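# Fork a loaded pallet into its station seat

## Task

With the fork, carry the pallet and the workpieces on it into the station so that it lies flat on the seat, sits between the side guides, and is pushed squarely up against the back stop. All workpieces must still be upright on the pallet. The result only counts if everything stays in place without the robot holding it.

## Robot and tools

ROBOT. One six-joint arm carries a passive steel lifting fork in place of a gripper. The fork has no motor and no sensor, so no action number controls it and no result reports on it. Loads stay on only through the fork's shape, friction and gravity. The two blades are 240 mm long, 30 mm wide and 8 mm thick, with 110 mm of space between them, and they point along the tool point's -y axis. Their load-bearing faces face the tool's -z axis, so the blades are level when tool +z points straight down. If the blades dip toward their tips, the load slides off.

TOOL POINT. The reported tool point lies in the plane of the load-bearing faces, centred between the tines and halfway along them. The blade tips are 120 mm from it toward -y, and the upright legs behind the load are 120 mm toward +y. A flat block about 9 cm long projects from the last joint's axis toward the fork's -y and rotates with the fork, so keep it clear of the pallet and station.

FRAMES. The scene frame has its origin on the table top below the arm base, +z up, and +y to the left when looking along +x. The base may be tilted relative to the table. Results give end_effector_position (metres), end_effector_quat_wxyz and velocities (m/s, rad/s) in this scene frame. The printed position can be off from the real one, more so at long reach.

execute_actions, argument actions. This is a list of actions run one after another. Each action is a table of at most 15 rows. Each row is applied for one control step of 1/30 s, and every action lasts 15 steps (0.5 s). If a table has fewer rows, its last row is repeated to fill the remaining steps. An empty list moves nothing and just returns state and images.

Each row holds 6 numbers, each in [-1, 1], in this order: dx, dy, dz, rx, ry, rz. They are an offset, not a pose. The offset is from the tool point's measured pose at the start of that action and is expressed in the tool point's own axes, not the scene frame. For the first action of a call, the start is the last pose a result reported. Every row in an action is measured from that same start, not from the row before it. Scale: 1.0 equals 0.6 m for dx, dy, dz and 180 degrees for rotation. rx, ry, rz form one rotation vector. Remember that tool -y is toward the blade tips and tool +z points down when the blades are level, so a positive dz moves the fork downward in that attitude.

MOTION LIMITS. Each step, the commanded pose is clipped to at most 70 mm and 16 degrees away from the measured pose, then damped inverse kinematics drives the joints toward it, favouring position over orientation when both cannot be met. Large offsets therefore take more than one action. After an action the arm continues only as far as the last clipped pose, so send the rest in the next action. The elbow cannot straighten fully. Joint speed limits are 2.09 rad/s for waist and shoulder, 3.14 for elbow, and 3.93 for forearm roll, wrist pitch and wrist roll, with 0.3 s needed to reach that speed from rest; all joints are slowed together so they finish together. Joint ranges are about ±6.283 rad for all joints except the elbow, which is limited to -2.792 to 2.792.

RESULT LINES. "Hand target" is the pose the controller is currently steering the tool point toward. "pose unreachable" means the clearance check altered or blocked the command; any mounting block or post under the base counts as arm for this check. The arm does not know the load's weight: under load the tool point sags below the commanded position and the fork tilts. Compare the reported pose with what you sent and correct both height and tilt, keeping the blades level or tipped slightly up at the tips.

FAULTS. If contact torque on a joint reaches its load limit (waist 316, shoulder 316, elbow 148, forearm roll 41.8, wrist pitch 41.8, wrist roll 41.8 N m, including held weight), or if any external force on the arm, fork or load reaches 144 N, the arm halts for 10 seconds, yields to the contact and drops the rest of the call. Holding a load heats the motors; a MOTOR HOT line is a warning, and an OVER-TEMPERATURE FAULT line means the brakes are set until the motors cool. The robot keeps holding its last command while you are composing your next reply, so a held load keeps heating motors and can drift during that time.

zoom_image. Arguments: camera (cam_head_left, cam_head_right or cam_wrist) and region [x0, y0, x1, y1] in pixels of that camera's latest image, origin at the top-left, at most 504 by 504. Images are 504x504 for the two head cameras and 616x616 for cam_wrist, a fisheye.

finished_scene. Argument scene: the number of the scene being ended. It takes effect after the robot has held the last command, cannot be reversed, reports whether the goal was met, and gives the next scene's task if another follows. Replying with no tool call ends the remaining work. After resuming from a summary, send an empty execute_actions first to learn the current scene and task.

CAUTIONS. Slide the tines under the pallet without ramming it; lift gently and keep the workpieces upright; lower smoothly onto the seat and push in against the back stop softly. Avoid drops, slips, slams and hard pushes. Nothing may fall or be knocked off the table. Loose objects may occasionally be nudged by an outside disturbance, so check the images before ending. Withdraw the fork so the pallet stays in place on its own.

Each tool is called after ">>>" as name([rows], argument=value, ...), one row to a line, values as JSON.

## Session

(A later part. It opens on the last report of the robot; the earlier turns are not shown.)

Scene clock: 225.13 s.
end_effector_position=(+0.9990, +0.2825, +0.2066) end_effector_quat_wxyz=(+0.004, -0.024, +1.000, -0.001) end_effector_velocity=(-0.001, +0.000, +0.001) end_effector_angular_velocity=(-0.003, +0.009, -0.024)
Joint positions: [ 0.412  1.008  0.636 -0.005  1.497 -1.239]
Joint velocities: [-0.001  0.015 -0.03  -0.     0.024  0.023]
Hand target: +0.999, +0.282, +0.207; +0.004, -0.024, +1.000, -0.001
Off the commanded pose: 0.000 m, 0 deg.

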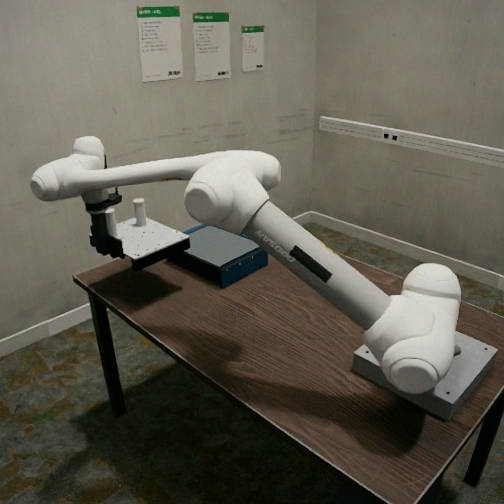

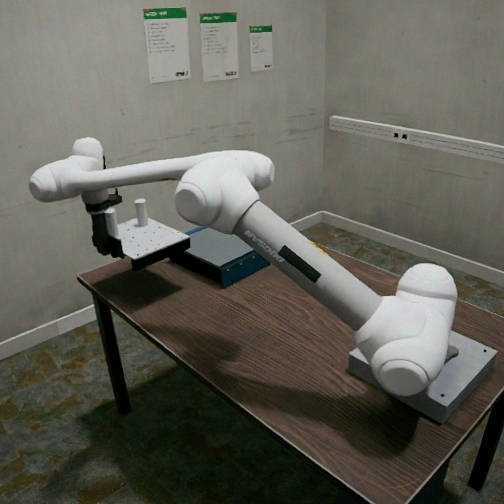

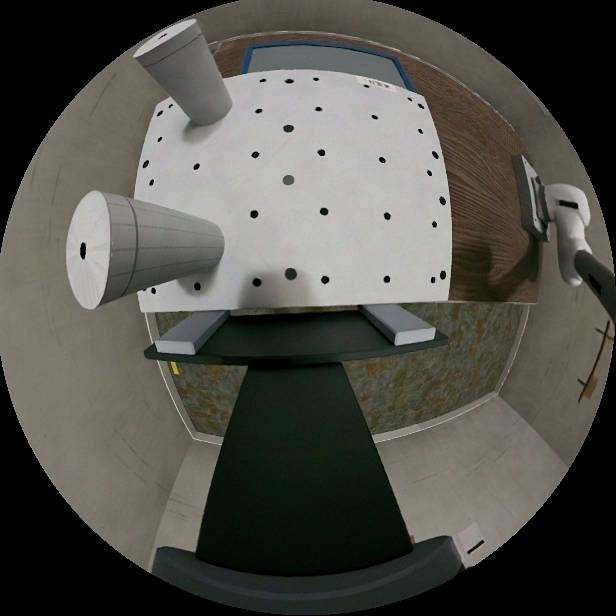

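>>> execute_actions([
  [[0.003,-0.002,0,0,0,0],[0.008,-0.006,0,0,0,0],[0.015,-0.011,0,0,0,0],[0.023,-0.017,0,0,0,0],[0.032,-0.024,0,0,0,0],[0.042,-0.032,0,0,0,0],[0.053,-0.04,0,0,0,0],[0.064,-0.048,0,0,0,0],[0.075,-0.056,0,0,0,0],[0.086,-0.064,0,0,0,0],[0.096,-0.072,0,0,0,0],[0.105,-0.079,0,0,0,0],[0.113,-0.085,0,0,0,0],[0.12,-0.09,0,0,0,0],[0.126,-0.095,0,0,0,0]],
  [[0.01,-0.008,0,0,0,0],[0.014,-0.011,0,0,0,0],[0.016,-0.012,0,0,0,0]],
])

>>> zoom_image(camera="cam_wrist", region=[170, 20, 410, 120])

>>> zoom_image(camera="cam_head_right", region=[100, 190, 290, 300])

Scene clock: 237.20 s.
end_effector_position=(+0.9268, +0.2227, +0.2057) end_effector_quat_wxyz=(+0.002, -0.023, +1.000, -0.001) end_effector_velocity=(+0.000, +0.000, -0.000) end_effector_angular_velocity=(+0.001, -0.001, +0.000)
Joint positions: [ 0.383  0.816  1.    -0.005  1.33  -1.265]
Joint velocities: [-0.    -0.     0.001  0.    -0.002 -0.001]
Hand target: +0.927, +0.223, +0.206; +0.002, -0.023, +1.000, -0.001
Off the commanded pose: 0.000 m, 0 deg.

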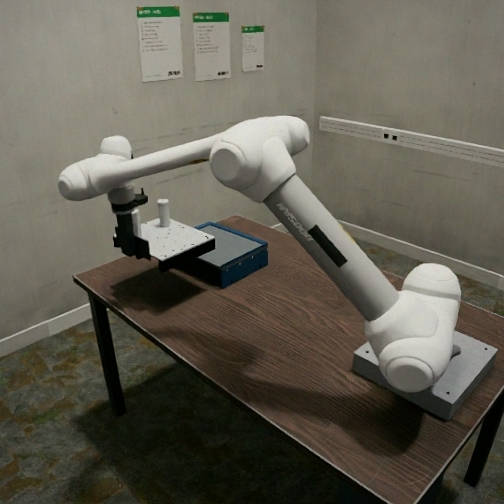

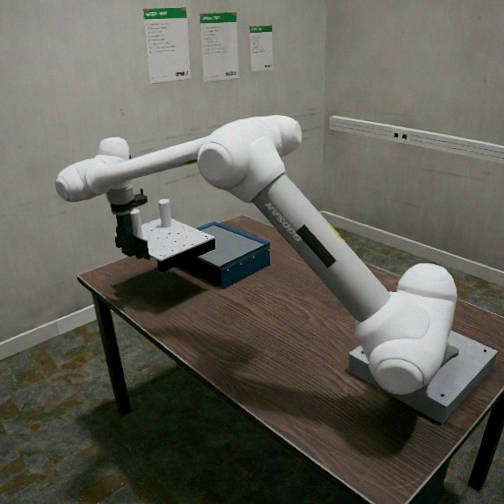

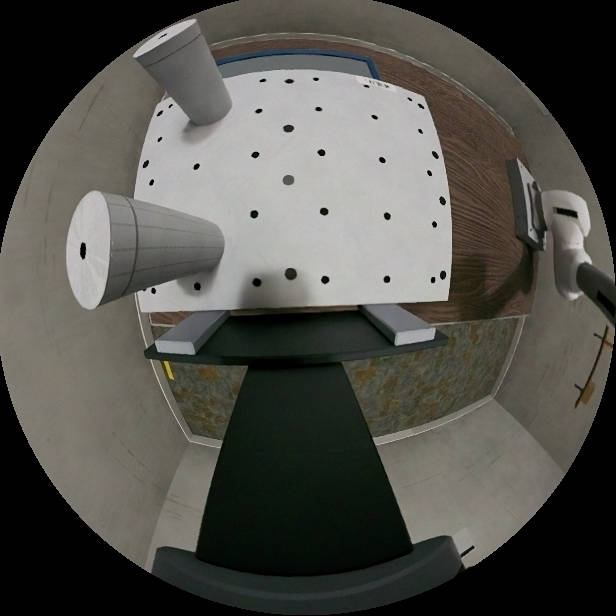

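Region (170, 20, 410, 120) of cam_wrist's 616x616 image, scaled by 2.100, with more detail than that image has; it fills the top 210 rows of this view, and the rest is white.

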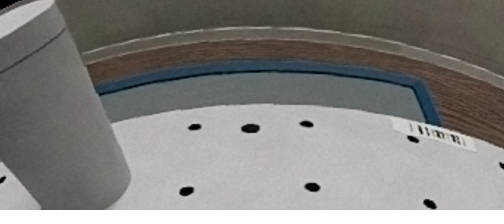

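Region (100, 190, 290, 300) of cam_head_right's 504x504 image, scaled by 2.653, with more detail than that image has; it fills the top 292 rows of this view, and the rest is white.

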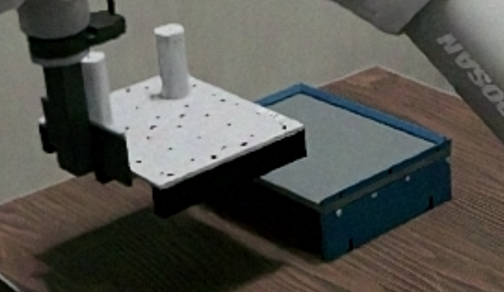

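>>> execute_actions([
  [[0,0.003,0.001,0,0,0],[0,0.008,0.003,0,0,0],[0,0.015,0.006,0,0,0],[0,0.023,0.009,0,0,0],[0,0.032,0.013,0,0,0],[0,0.042,0.017,0,0,0],[0,0.053,0.021,0,0,0],[0,0.064,0.026,0,0,0],[0,0.075,0.03,0,0,0],[0,0.086,0.034,0,0,0],[0,0.096,0.038,0,0,0],[0,0.105,0.042,0,0,0],[0,0.113,0.045,0,0,0],[0,0.12,0.048,0,0,0],[0,0.126,0.05,0,0,0]],
  [[0,0.01,0.003,0,0,0],[0,0.014,0.004,0,0,0]],
])

>>> zoom_image(camera="cam_wrist", region=[200, 15, 400, 95])

>>> zoom_image(camera="cam_head_right", region=[100, 190, 290, 300])

Scene clock: 262.17 s.
end_effector_position=(+0.9231, +0.3002, +0.1753) end_effector_quat_wxyz=(+0.002, -0.023, +1.000, -0.001) end_effector_velocity=(-0.000, +0.000, -0.000) end_effector_angular_velocity=(-0.000, +0.000, +0.001)
Joint positions: [ 0.456  0.883  0.93  -0.005  1.333 -1.193]
Joint velocities: [ 0.     0.     0.     0.     0.    -0.001]
Hand target: +0.923, +0.300, +0.175; +0.002, -0.023, +1.000, -0.001
Off the commanded pose: 0.000 m, 0 deg.

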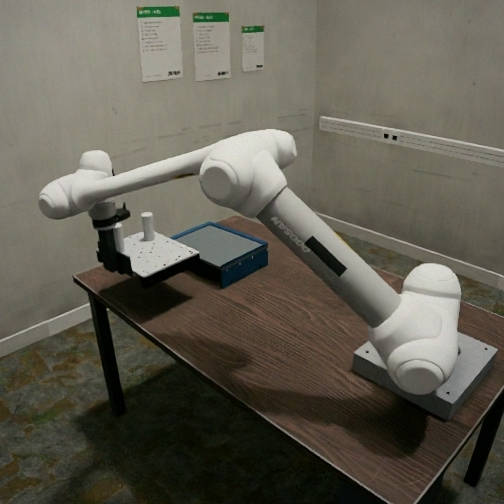

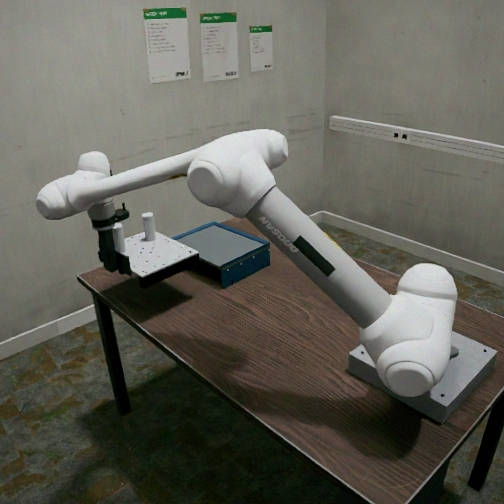

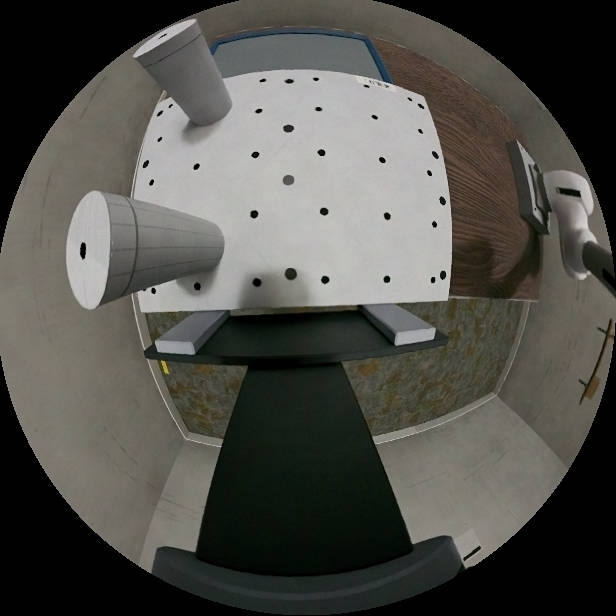

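Region (200, 15, 400, 95) of cam_wrist's 616x616 image, scaled by 2.520, with more detail than that image has; it fills the top 202 rows of this view, and the rest is white.

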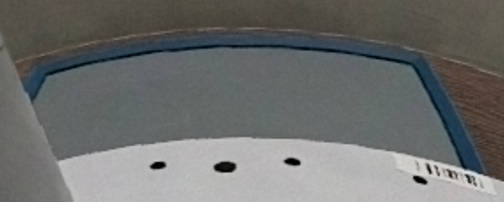

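Region (100, 190, 290, 300) of cam_head_right's 504x504 image, scaled by 2.653, with more detail than that image has; it fills the top 292 rows of this view, and the rest is white.

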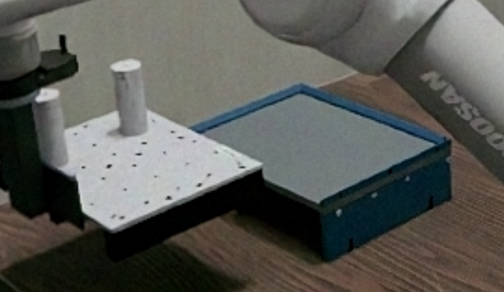

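>>> execute_actions([
  [[0,-0.003,-0.002,0,0,0],[0,-0.008,-0.004,0,0,0],[0,-0.015,-0.006,0,0,0],[0,-0.023,-0.008,0,0,0],[0,-0.032,-0.01,0,0,0],[0,-0.042,-0.012,0,0,0],[0,-0.053,-0.014,0,0,0],[0,-0.064,-0.016,0,0,0],[0,-0.075,-0.017,0,0,0],[0,-0.086,-0.017,0,0,0],[0,-0.097,-0.017,0,0,0],[0,-0.108,-0.017,0,0,0],[0,-0.119,-0.017,0,0,0],[0,-0.13,-0.017,0,0,0],[0,-0.141,-0.017,0,0,0]],
  [[0,-0.03,0,0,0,0],[0,-0.041,0,0,0,0],[0,-0.052,0,0,0,0],[0,-0.063,0,0,0,0],[0,-0.074,0,0,0,0],[0,-0.085,0,0,0,0],[0,-0.096,0,0,0,0],[0,-0.107,0,0,0,0],[0,-0.118,0,0,0,0],[0,-0.129,0,0,0,0],[0,-0.14,0,0,0,0],[0,-0.151,0,0,0,0],[0,-0.162,0,0,0,0],[0,-0.173,0,0,0,0],[0,-0.184,0,0,0,0]],
  [[0,-0.03,0,0,0,0],[0,-0.041,0,0,0,0],[0,-0.052,0,0,0,0],[0,-0.063,0,0,0,0],[0,-0.074,0,0,0,0],[0,-0.085,0,0,0,0],[0,-0.096,0,0,0,0],[0,-0.107,0,0,0,0],[0,-0.118,0,0,0,0],[0,-0.129,0,0,0,0],[0,-0.139,0,0,0,0],[0,-0.148,0,0,0,0],[0,-0.156,0,0,0,0],[0,-0.163,0,0,0,0],[0,-0.169,0,0,0,0]],
  [[0,-0.01,0,0,0,0],[0,-0.014,0,0,0,0]],
])

>>> zoom_image(camera="cam_head_right", region=[150, 190, 290, 300])

>>> zoom_image(camera="cam_head_left", region=[150, 190, 290, 300])

Scene clock: 287.27 s.
end_effector_position=(+0.9356, +0.0251, +0.1862) end_effector_quat_wxyz=(+0.002, -0.023, +1.000, -0.001) end_effector_velocity=(-0.000, -0.000, -0.000) end_effector_angular_velocity=(+0.001, +0.000, -0.001)
Joint positions: [ 0.183  0.742  1.168 -0.006  1.235 -1.464]
Joint velocities: [-0.    -0.     0.     0.001 -0.     0.   ]
Hand target: +0.936, +0.025, +0.186; +0.002, -0.023, +1.000, -0.001
Off the commanded pose: 0.000 m, 0 deg.

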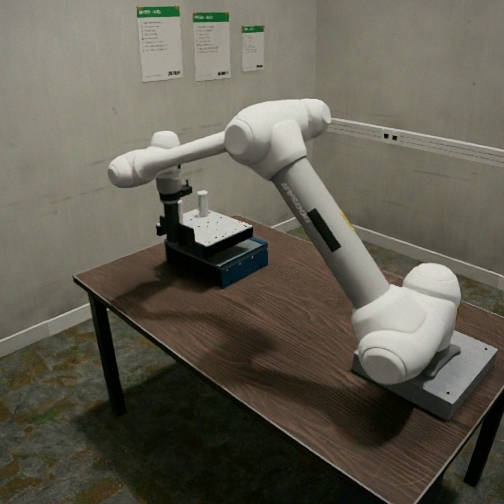

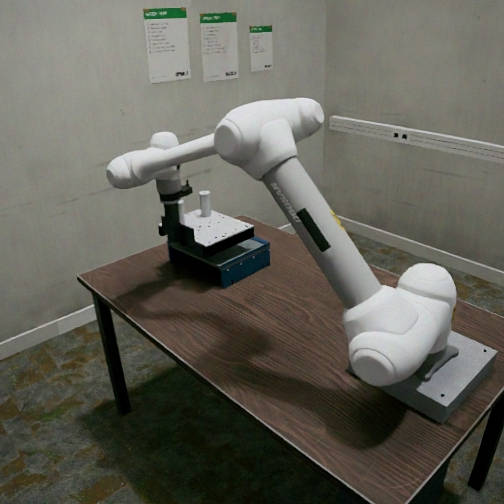

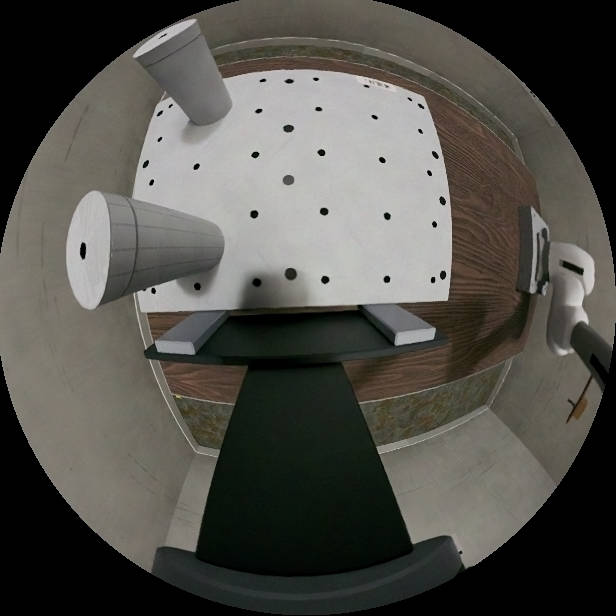

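Region (150, 190, 290, 300) of cam_head_right's 504x504 image, scaled by 3.600, with more detail than that image has; it fills the top 396 rows of this view, and the rest is white.

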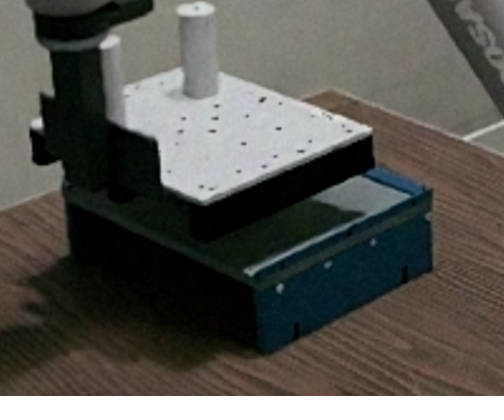

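Region (150, 190, 290, 300) of cam_head_left's 504x504 image, scaled by 3.600, with more detail than that image has; it fills the top 396 rows of this view, and the rest is white.

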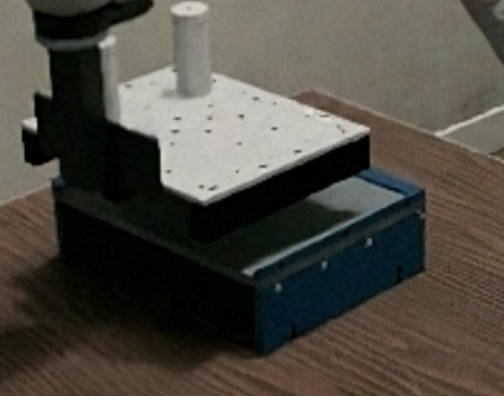

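>>> execute_actions([
  [[0,-0.003,0.002,0,0,0],[0,-0.007,0.005,0,0,0],[0,-0.011,0.009,0,0,0],[0,-0.016,0.013,0,0,0],[0,-0.021,0.017,0,0,0],[0,-0.026,0.021,0,0,0],[0,-0.031,0.025,0,0,0],[0,-0.036,0.029,0,0,0],[0,-0.041,0.033,0,0,0],[0,-0.045,0.036,0,0,0],[0,-0.048,0.038,0,0,0],[0,-0.05,0.04,0,0,0]],
  [[0,0,0,0,0,0]],
])

>>> zoom_image(camera="cam_head_right", region=[150, 190, 290, 300])

Scene clock: 307.50 s.
end_effector_position=(+0.9371, -0.0049, +0.1623) end_effector_quat_wxyz=(+0.002, -0.023, +1.000, -0.001) end_effector_velocity=(+0.000, +0.000, +0.000) end_effector_angular_velocity=(+0.000, -0.001, -0.001)
Joint positions: [ 0.152  0.751  1.198 -0.006  1.196 -1.495]
Joint velocities: [ 0.    -0.    -0.     0.    -0.     0.001]
Hand target: +0.937, -0.005, +0.162; +0.002, -0.023, +1.000, -0.001
Off the commanded pose: 0.000 m, 0 deg.

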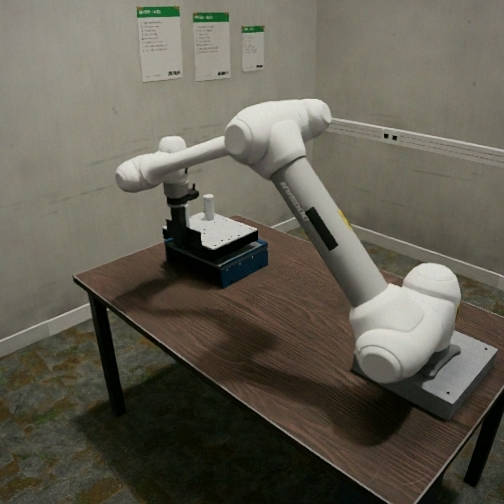

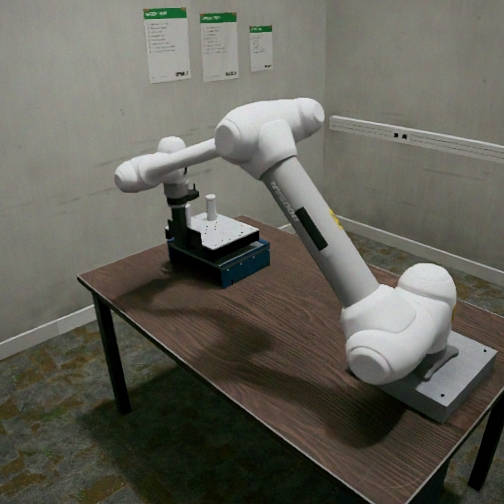

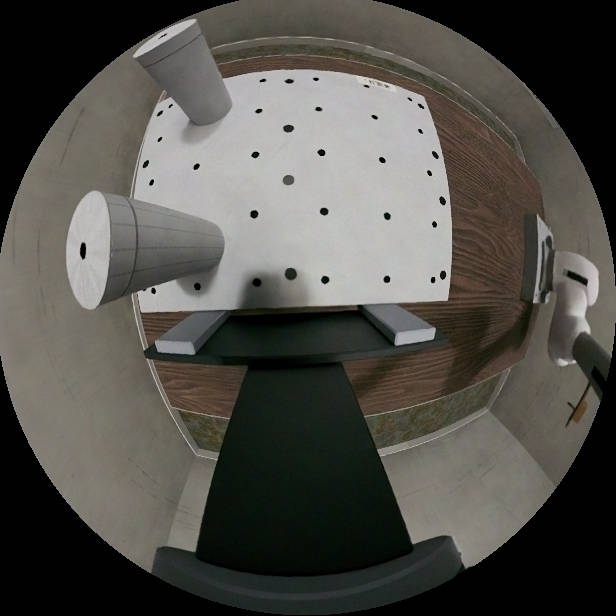

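Region (150, 190, 290, 300) of cam_head_right's 504x504 image, scaled by 3.600, with more detail than that image has; it fills the top 396 rows of this view, and the rest is white.

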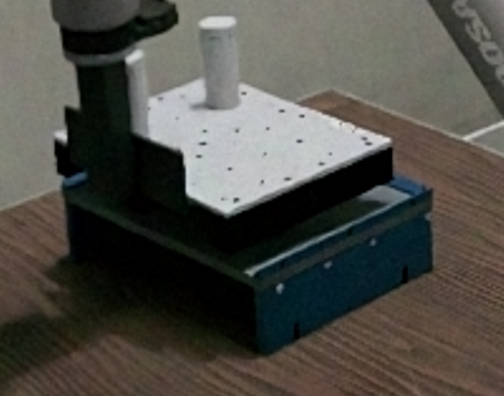

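>>> execute_actions([
  [[0,-0.004,0.003,0,0,0],[0,-0.008,0.006,0,0,0],[0,-0.012,0.009,0,0,0],[0,-0.016,0.012,0,0,0],[0,-0.02,0.015,0,0,0],[0,-0.024,0.018,0,0,0],[0,-0.027,0.021,0,0,0],[0,-0.03,0.023,0,0,0],[0,-0.032,0.025,0,0,0],[0,-0.033,0.026,0,0,0]],
])

>>> zoom_image(camera="cam_head_right", region=[160, 210, 280, 290])

>>> zoom_image(camera="cam_head_left", region=[160, 210, 280, 290])

Scene clock: 315.63 s.
end_effector_position=(+0.9381, -0.0247, +0.1467) end_effector_quat_wxyz=(+0.002, -0.023, +1.000, -0.001) end_effector_velocity=(-0.000, -0.000, +0.000) end_effector_angular_velocity=(+0.000, -0.000, -0.000)
Joint positions: [ 0.131  0.758  1.215 -0.007  1.172 -1.516]
Joint velocities: [-0. -0. -0.  0.  0.  0.]
Hand target: +0.938, -0.025, +0.147; +0.002, -0.023, +1.000, -0.001
Off the commanded pose: 0.000 m, 0 deg.

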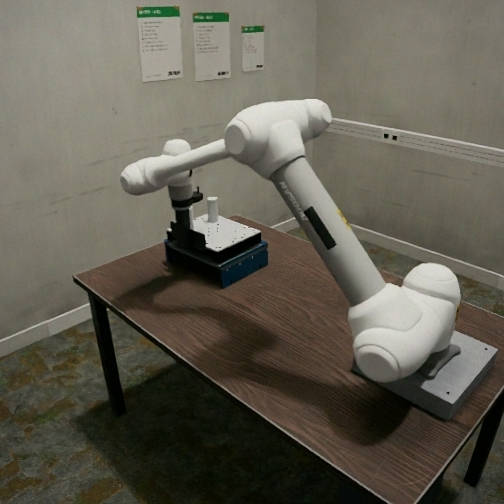

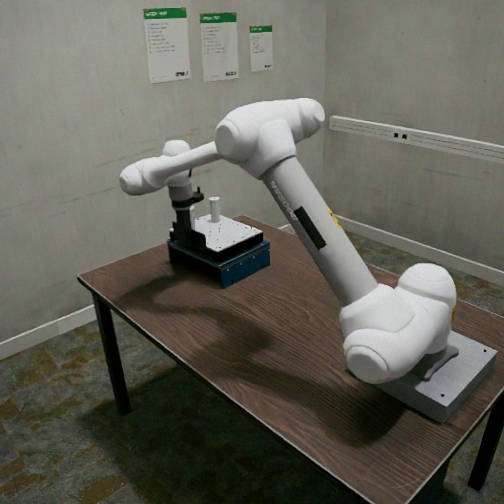

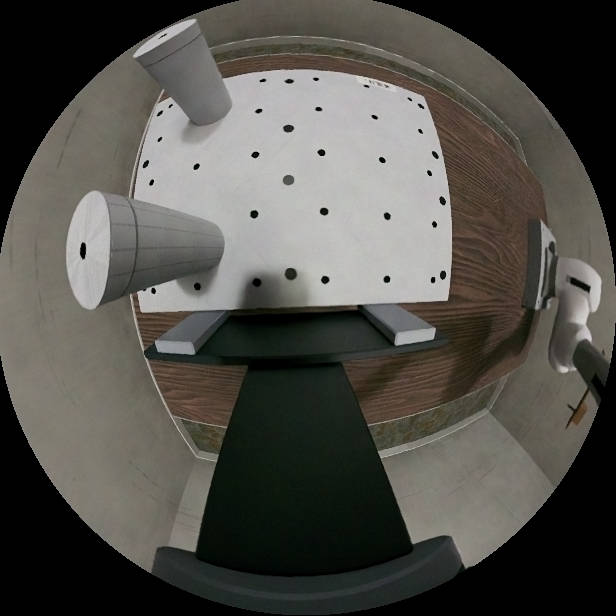

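Region (160, 210, 280, 290) of cam_head_right's 504x504 image, scaled by 4.200, with more detail than that image has.

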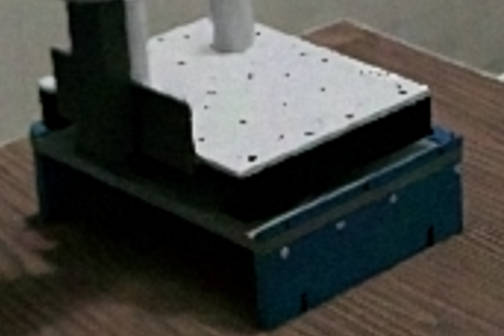

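Region (160, 210, 280, 290) of cam_head_left's 504x504 image, scaled by 4.200, with more detail than that image has.

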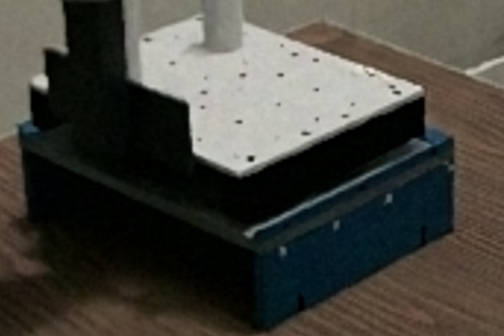

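>>> execute_actions([
  [[0,0,0.003,0,0,0],[0,0,0.006,0,0,0],[0,0,0.009,0,0,0],[0,0,0.012,0,0,0],[0,0,0.015,0,0,0],[0,0,0.018,0,0,0],[0,0,0.02,0,0,0]],
])

>>> zoom_image(camera="cam_head_right", region=[160, 210, 280, 290])

Scene clock: 321.33 s.
end_effector_position=(+0.9381, -0.0247, +0.1347) end_effector_quat_wxyz=(+0.002, -0.023, +1.000, -0.001) end_effector_velocity=(-0.000, +0.000, +0.000) end_effector_angular_velocity=(-0.000, +0.000, -0.001)
Joint positions: [ 0.13   0.766  1.224 -0.007  1.155 -1.516]
Joint velocities: [ 0.     0.    -0.    -0.     0.     0.001]
Hand target: +0.938, -0.025, +0.135; +0.002, -0.023, +1.000, -0.001
Off the commanded pose: 0.000 m, 0 deg.

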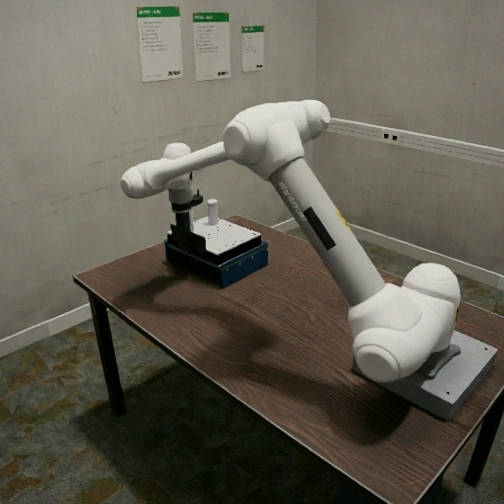

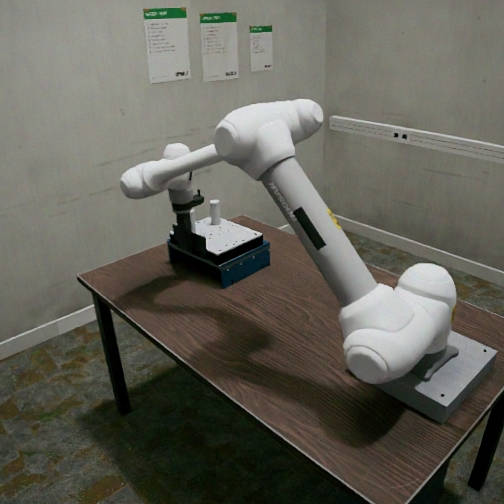

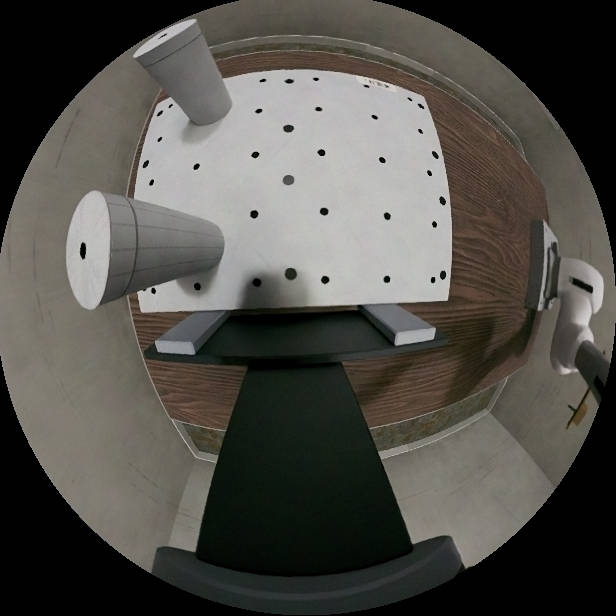

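Region (160, 210, 280, 290) of cam_head_right's 504x504 image, scaled by 4.200, with more detail than that image has.

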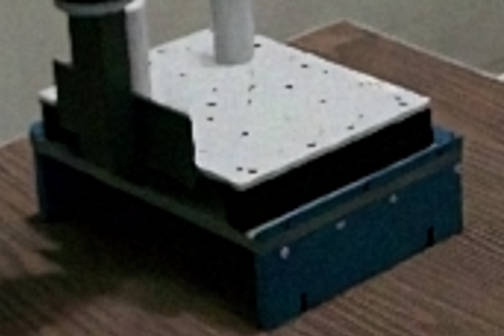

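>>> execute_actions([
  [[0,0,0.003,0,0,0],[0,0,0.006,0,0,0],[0,0,0.009,0,0,0],[0,0,0.012,0,0,0],[0,0,0.015,0,0,0],[0,0,0.017,0,0,0]],
])

>>> zoom_image(camera="cam_head_right", region=[160, 210, 280, 290])

>>> zoom_image(camera="cam_head_left", region=[160, 210, 280, 290])

Scene clock: 325.77 s.
end_effector_position=(+0.9382, -0.0249, +0.1246) end_effector_quat_wxyz=(+0.002, -0.023, +1.000, -0.002) end_effector_velocity=(+0.000, +0.000, -0.001) end_effector_angular_velocity=(+0.000, -0.000, +0.000)
Joint positions: [ 0.13   0.773  1.23  -0.007  1.141 -1.516]
Joint velocities: [-0.     0.     0.001  0.    -0.001 -0.001]
Hand target: +0.938, -0.025, +0.124; +0.002, -0.023, +1.000, -0.001
Off the commanded pose: 0.000 m, 0 deg.

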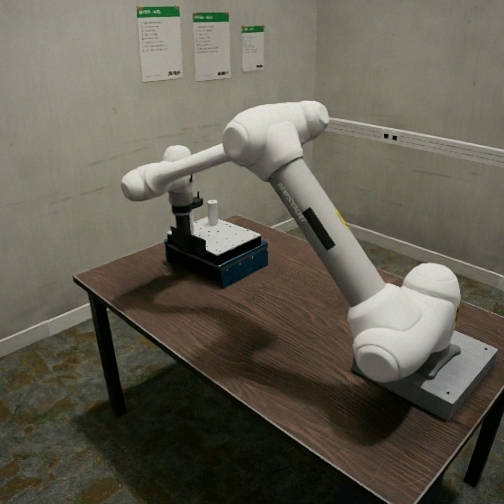

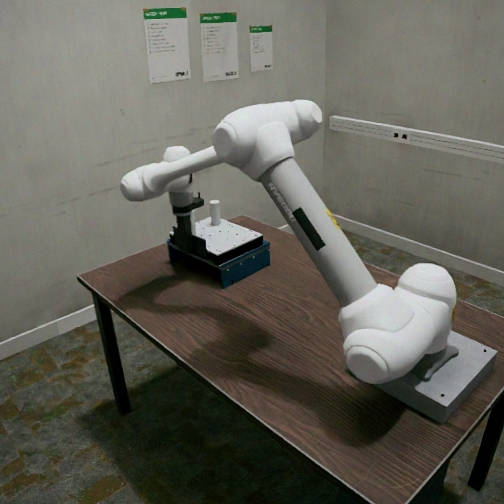

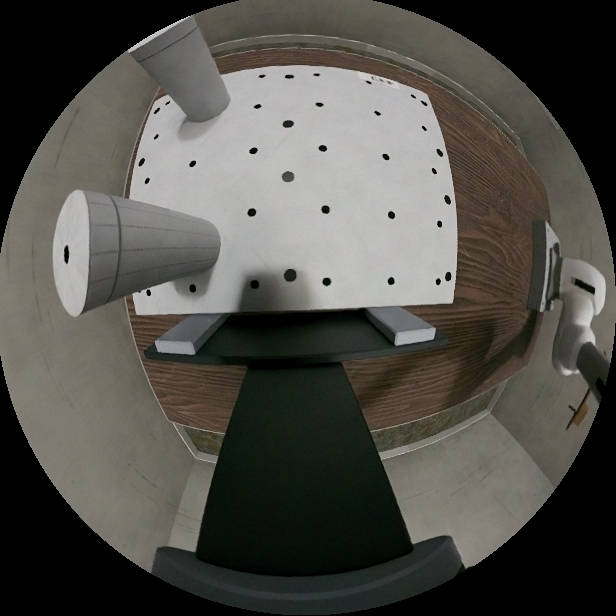

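Region (160, 210, 280, 290) of cam_head_right's 504x504 image, scaled by 4.200, with more detail than that image has.

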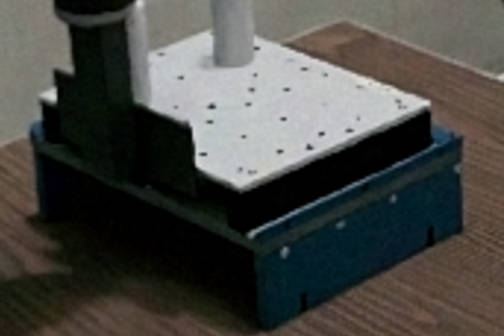

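Region (160, 210, 280, 290) of cam_head_left's 504x504 image, scaled by 4.200, with more detail than that image has.

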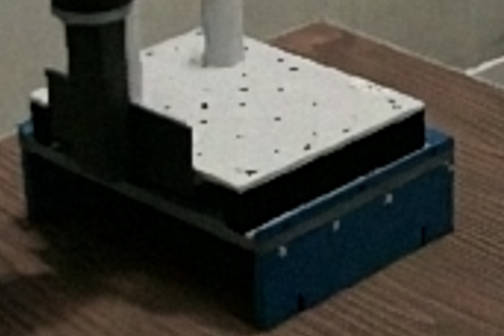

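>>> execute_actions([
  [[0,0,0.004,0,0,0],[0,0,0.008,0,0,0],[0,0,0.012,0,0,0],[0,0,0.014,0,0,0]],
  [[0,-0.002,0,0,0,0],[0,-0.004,0,0,0,0],[0,-0.006,0,0,0,0],[0,-0.008,0,0,0,0],[0,-0.01,0,0,0,0],[0,-0.012,0,0,0,0],[0,-0.014,0,0,0,0]],
])

>>> zoom_image(camera="cam_head_right", region=[160, 210, 280, 290])

>>> zoom_image(camera="cam_wrist", region=[100, 240, 480, 360])

Scene clock: 333.33 s.
end_effector_position=(+0.9386, -0.0330, +0.1162) end_effector_quat_wxyz=(+0.002, -0.023, +1.000, -0.001) end_effector_velocity=(-0.000, -0.001, -0.000) end_effector_angular_velocity=(+0.000, +0.000, -0.001)
Joint positions: [ 0.122  0.778  1.238 -0.007  1.129 -1.525]
Joint velocities: [-0.001  0.    -0.     0.     0.     0.   ]
Hand target: +0.939, -0.033, +0.116; +0.002, -0.023, +1.000, -0.002
Off the commanded pose: 0.000 m, 0 deg.

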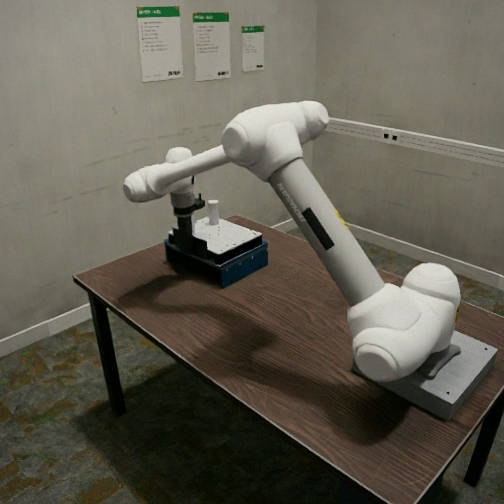

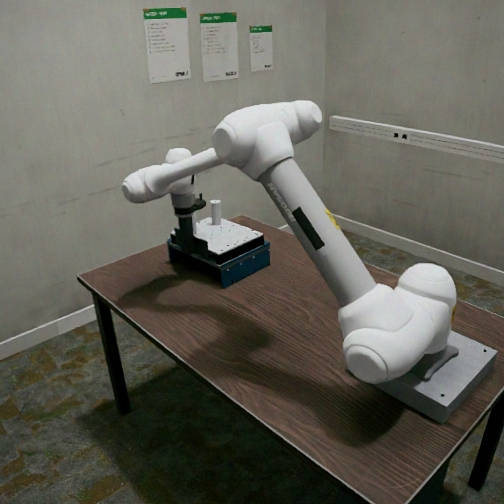

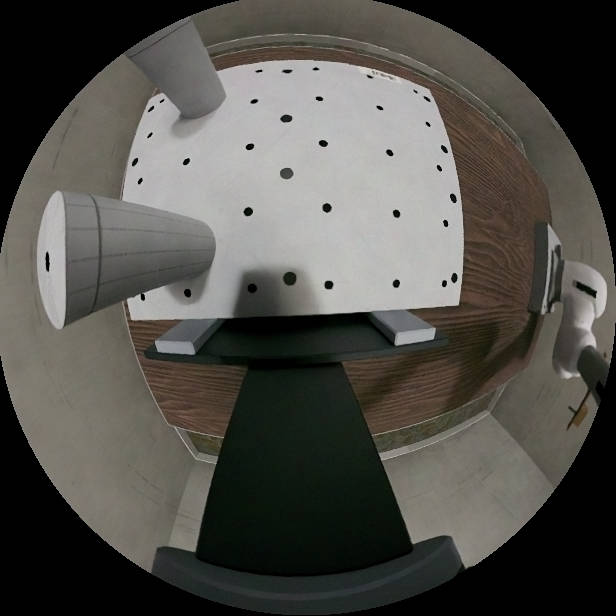

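Region (160, 210, 280, 290) of cam_head_right's 504x504 image, scaled by 4.200, with more detail than that image has.

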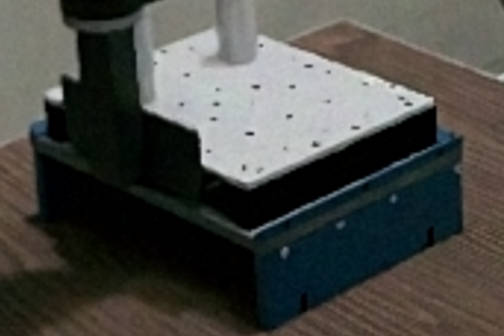

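Region (100, 240, 480, 360) of cam_wrist's 616x616 image, scaled by 1.326, with more detail than that image has; it fills the top 159 rows of this view, and the rest is white.

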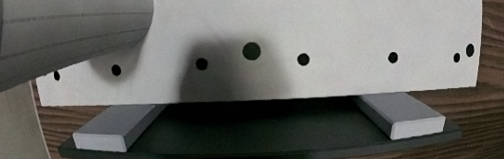

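>>> execute_actions([
  [[0,-0.002,0,0,0,0],[0,-0.004,0,0,0,0],[0,-0.006,0,0,0,0],[0,-0.008,0,0,0,0],[0,-0.01,0,0,0,0]],
])

>>> zoom_image(camera="cam_head_right", region=[160, 210, 280, 290])

Scene clock: 348.80 s.
end_effector_position=(+0.9383, -0.0328, +0.1156) end_effector_quat_wxyz=(+0.001, -0.024, +1.000, +0.001) end_effector_velocity=(-0.001, -0.000, -0.000) end_effector_angular_velocity=(-0.000, +0.002, +0.001)
Joint positions: [ 0.12   0.778  1.239 -0.001  1.13  -1.53 ]
Joint velocities: [ 0.     0.     0.     0.     0.002 -0.002]
Hand target: +0.938, -0.033, +0.116; +0.001, -0.024, +1.000, +0.001
Off the commanded pose: 0.006 m, 0 deg.
FORCE FAULT: contact force on the arm reached its limit, and the arm stopped for 10 seconds. The contact can be on any part of the arm, not only on its tool. That time counts as 19 of the actions that you can send in this scene. The arm's remaining commands of this call were not run. The arm holds still and accepts commands again. Move the arm away from the contact; if what it grips holds it there, let go first. Pushing or pulling that hard again can fault the arm again.

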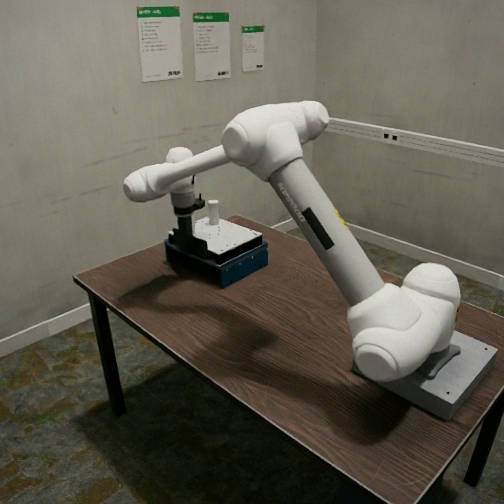

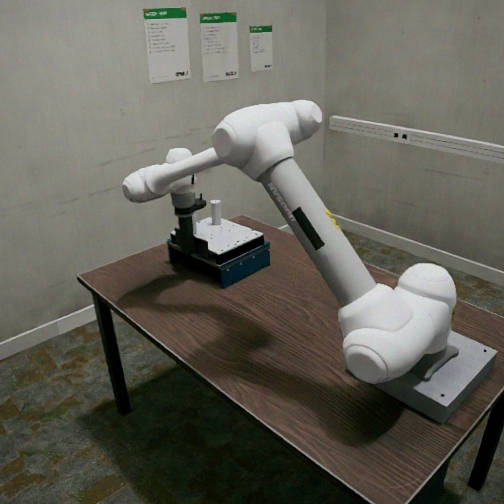

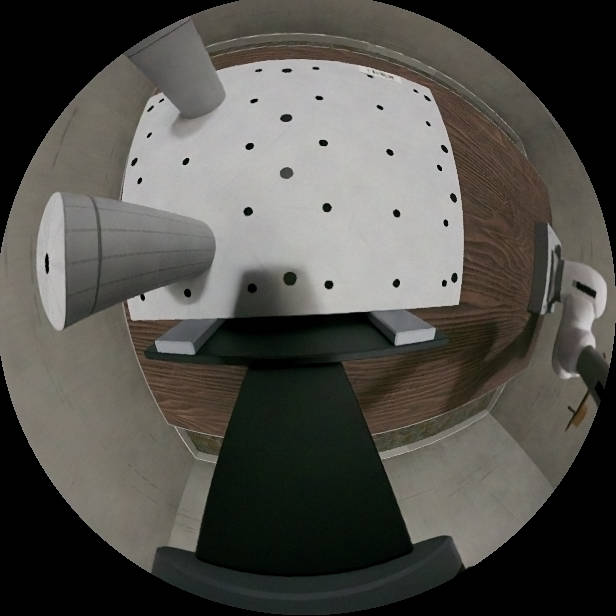

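Region (160, 210, 280, 290) of cam_head_right's 504x504 image, scaled by 4.200, with more detail than that image has.

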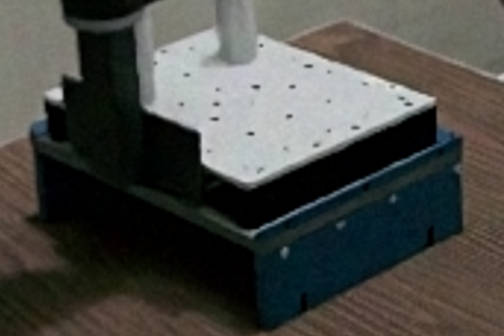

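>>> execute_actions([
  [[0,0.003,0,0,0,0],[0,0.008,0,0,0,0],[0,0.015,0,0,0,0],[0,0.025,0,0,0,0],[0,0.035,0,0,0,0],[0,0.045,0,0,0,0],[0,0.055,0,0,0,0],[0,0.065,0,0,0,0],[0,0.075,0,0,0,0],[0,0.085,0,0,0,0],[0,0.095,0,0,0,0],[0,0.105,0,0,0,0],[0,0.115,0,0,0,0],[0,0.125,0,0,0,0],[0,0.135,0,0,0,0]],
  [[0,0.08,0,0,0,0],[0,0.1,0,0,0,0],[0,0.12,0,0,0,0],[0,0.14,0,0,0,0],[0,0.16,0,0,0,0]],
  [[0,0.08,0,0,0,0],[0,0.1,0,0,0,0],[0,0.12,0,0,0,0],[0,0.14,0,0,0,0],[0,0.16,0,0,0,0]],
  [[0,0,-0.2,0,0,0]],
  [[0,-0.05,-0.2,0,0,0]],
  [[0,-0.2,-0.05,0,0,0]],
  [[0,-0.2,0,0,0,0]],
])

>>> zoom_image(camera="cam_wrist", region=[200, 140, 390, 330])

Scene clock: 363.77 s.
end_effector_position=(+0.9380, -0.0407, +0.3850) end_effector_quat_wxyz=(+0.001, -0.024, +1.000, +0.001) end_effector_velocity=(+0.000, +0.000, -0.000) end_effector_angular_velocity=(+0.001, -0.000, -0.000)
Joint positions: [ 0.113  0.663  0.941 -0.002  1.543 -1.538]
Joint velocities: [ 0.     0.001 -0.001  0.001 -0.     0.   ]
Hand target: +0.938, -0.041, +0.385; +0.001, -0.024, +1.000, +0.001
Off the commanded pose: 0.000 m, 0 deg.

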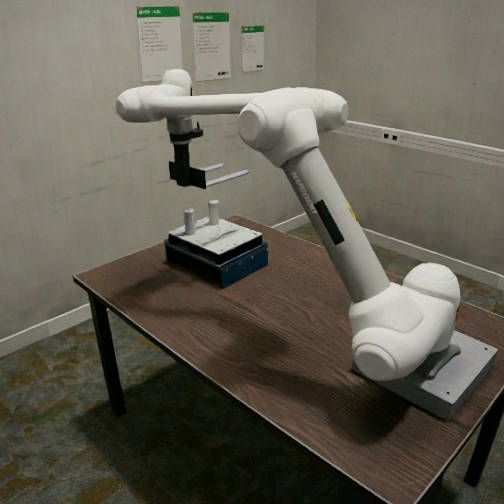

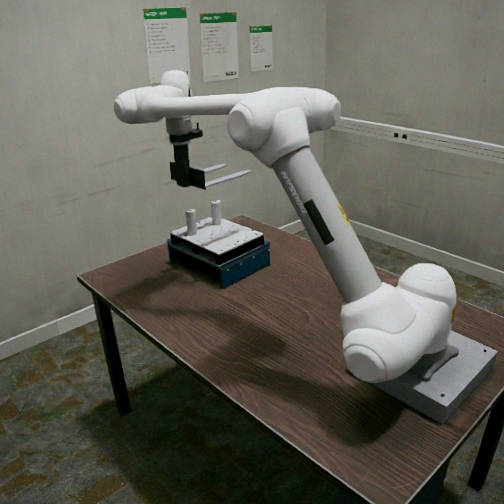

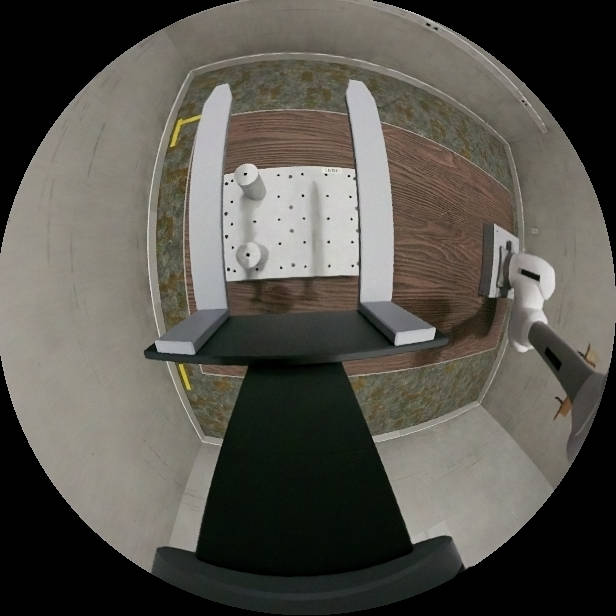

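Region (200, 140, 390, 330) of cam_wrist's 616x616 image, scaled by 2.653, with more detail than that image has.

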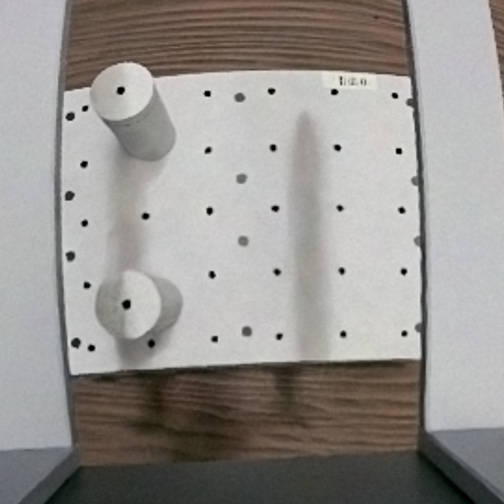

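>>> execute_actions([
  [[0,-0.18,0.04,0,0,0]],
  [[0,-0.15,0.04,0,0,0]],
])

>>> zoom_image(camera="cam_wrist", region=[160, 210, 420, 330])

Scene clock: 368.67 s.
end_effector_position=(+0.9477, -0.2385, +0.3369) end_effector_quat_wxyz=(+0.001, -0.024, +1.000, +0.001) end_effector_velocity=(+0.001, +0.000, -0.001) end_effector_angular_velocity=(+0.001, -0.002, +0.001)
Joint positions: [-0.097  0.683  0.992 -0.003  1.471 -1.747]
Joint velocities: [ 0.     0.001 -0.     0.001 -0.002 -0.001]
Hand target: +0.948, -0.238, +0.337; +0.001, -0.024, +1.000, +0.001
Off the commanded pose: 0.000 m, 0 deg.

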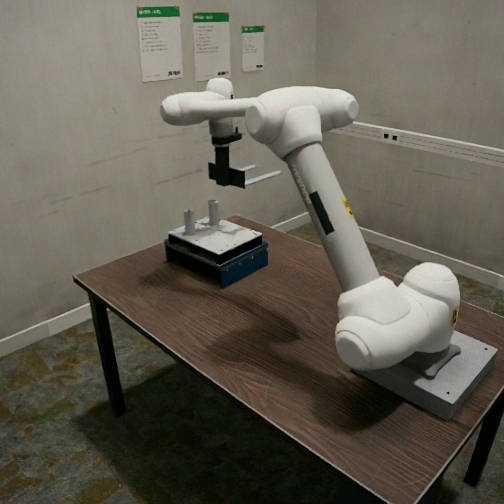

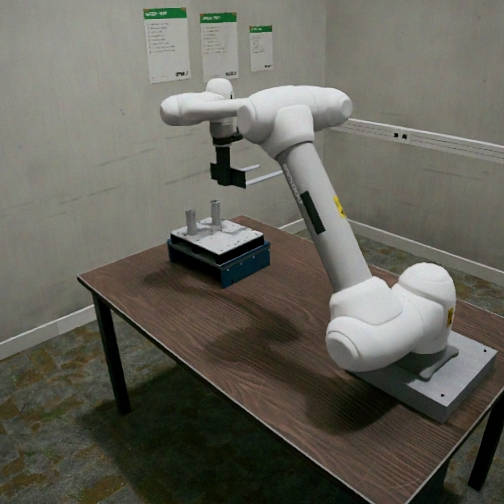

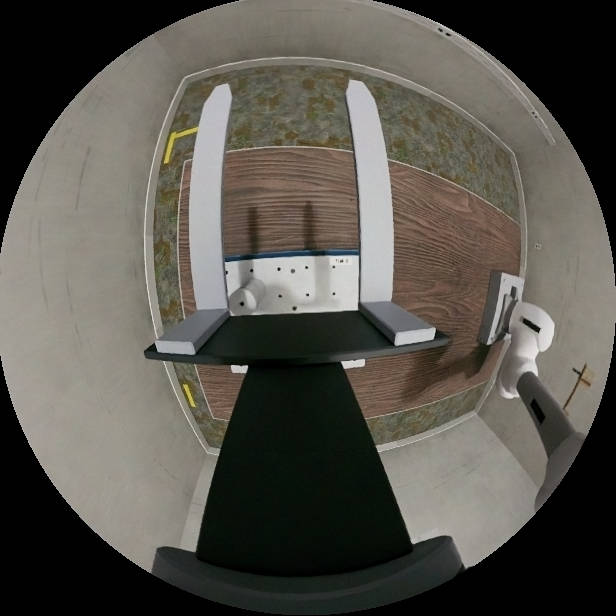

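Region (160, 210, 420, 330) of cam_wrist's 616x616 image, scaled by 1.938, with more detail than that image has; it fills the top 233 rows of this view, and the rest is white.

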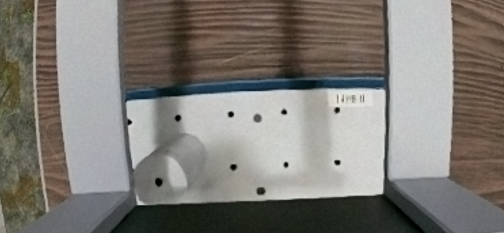

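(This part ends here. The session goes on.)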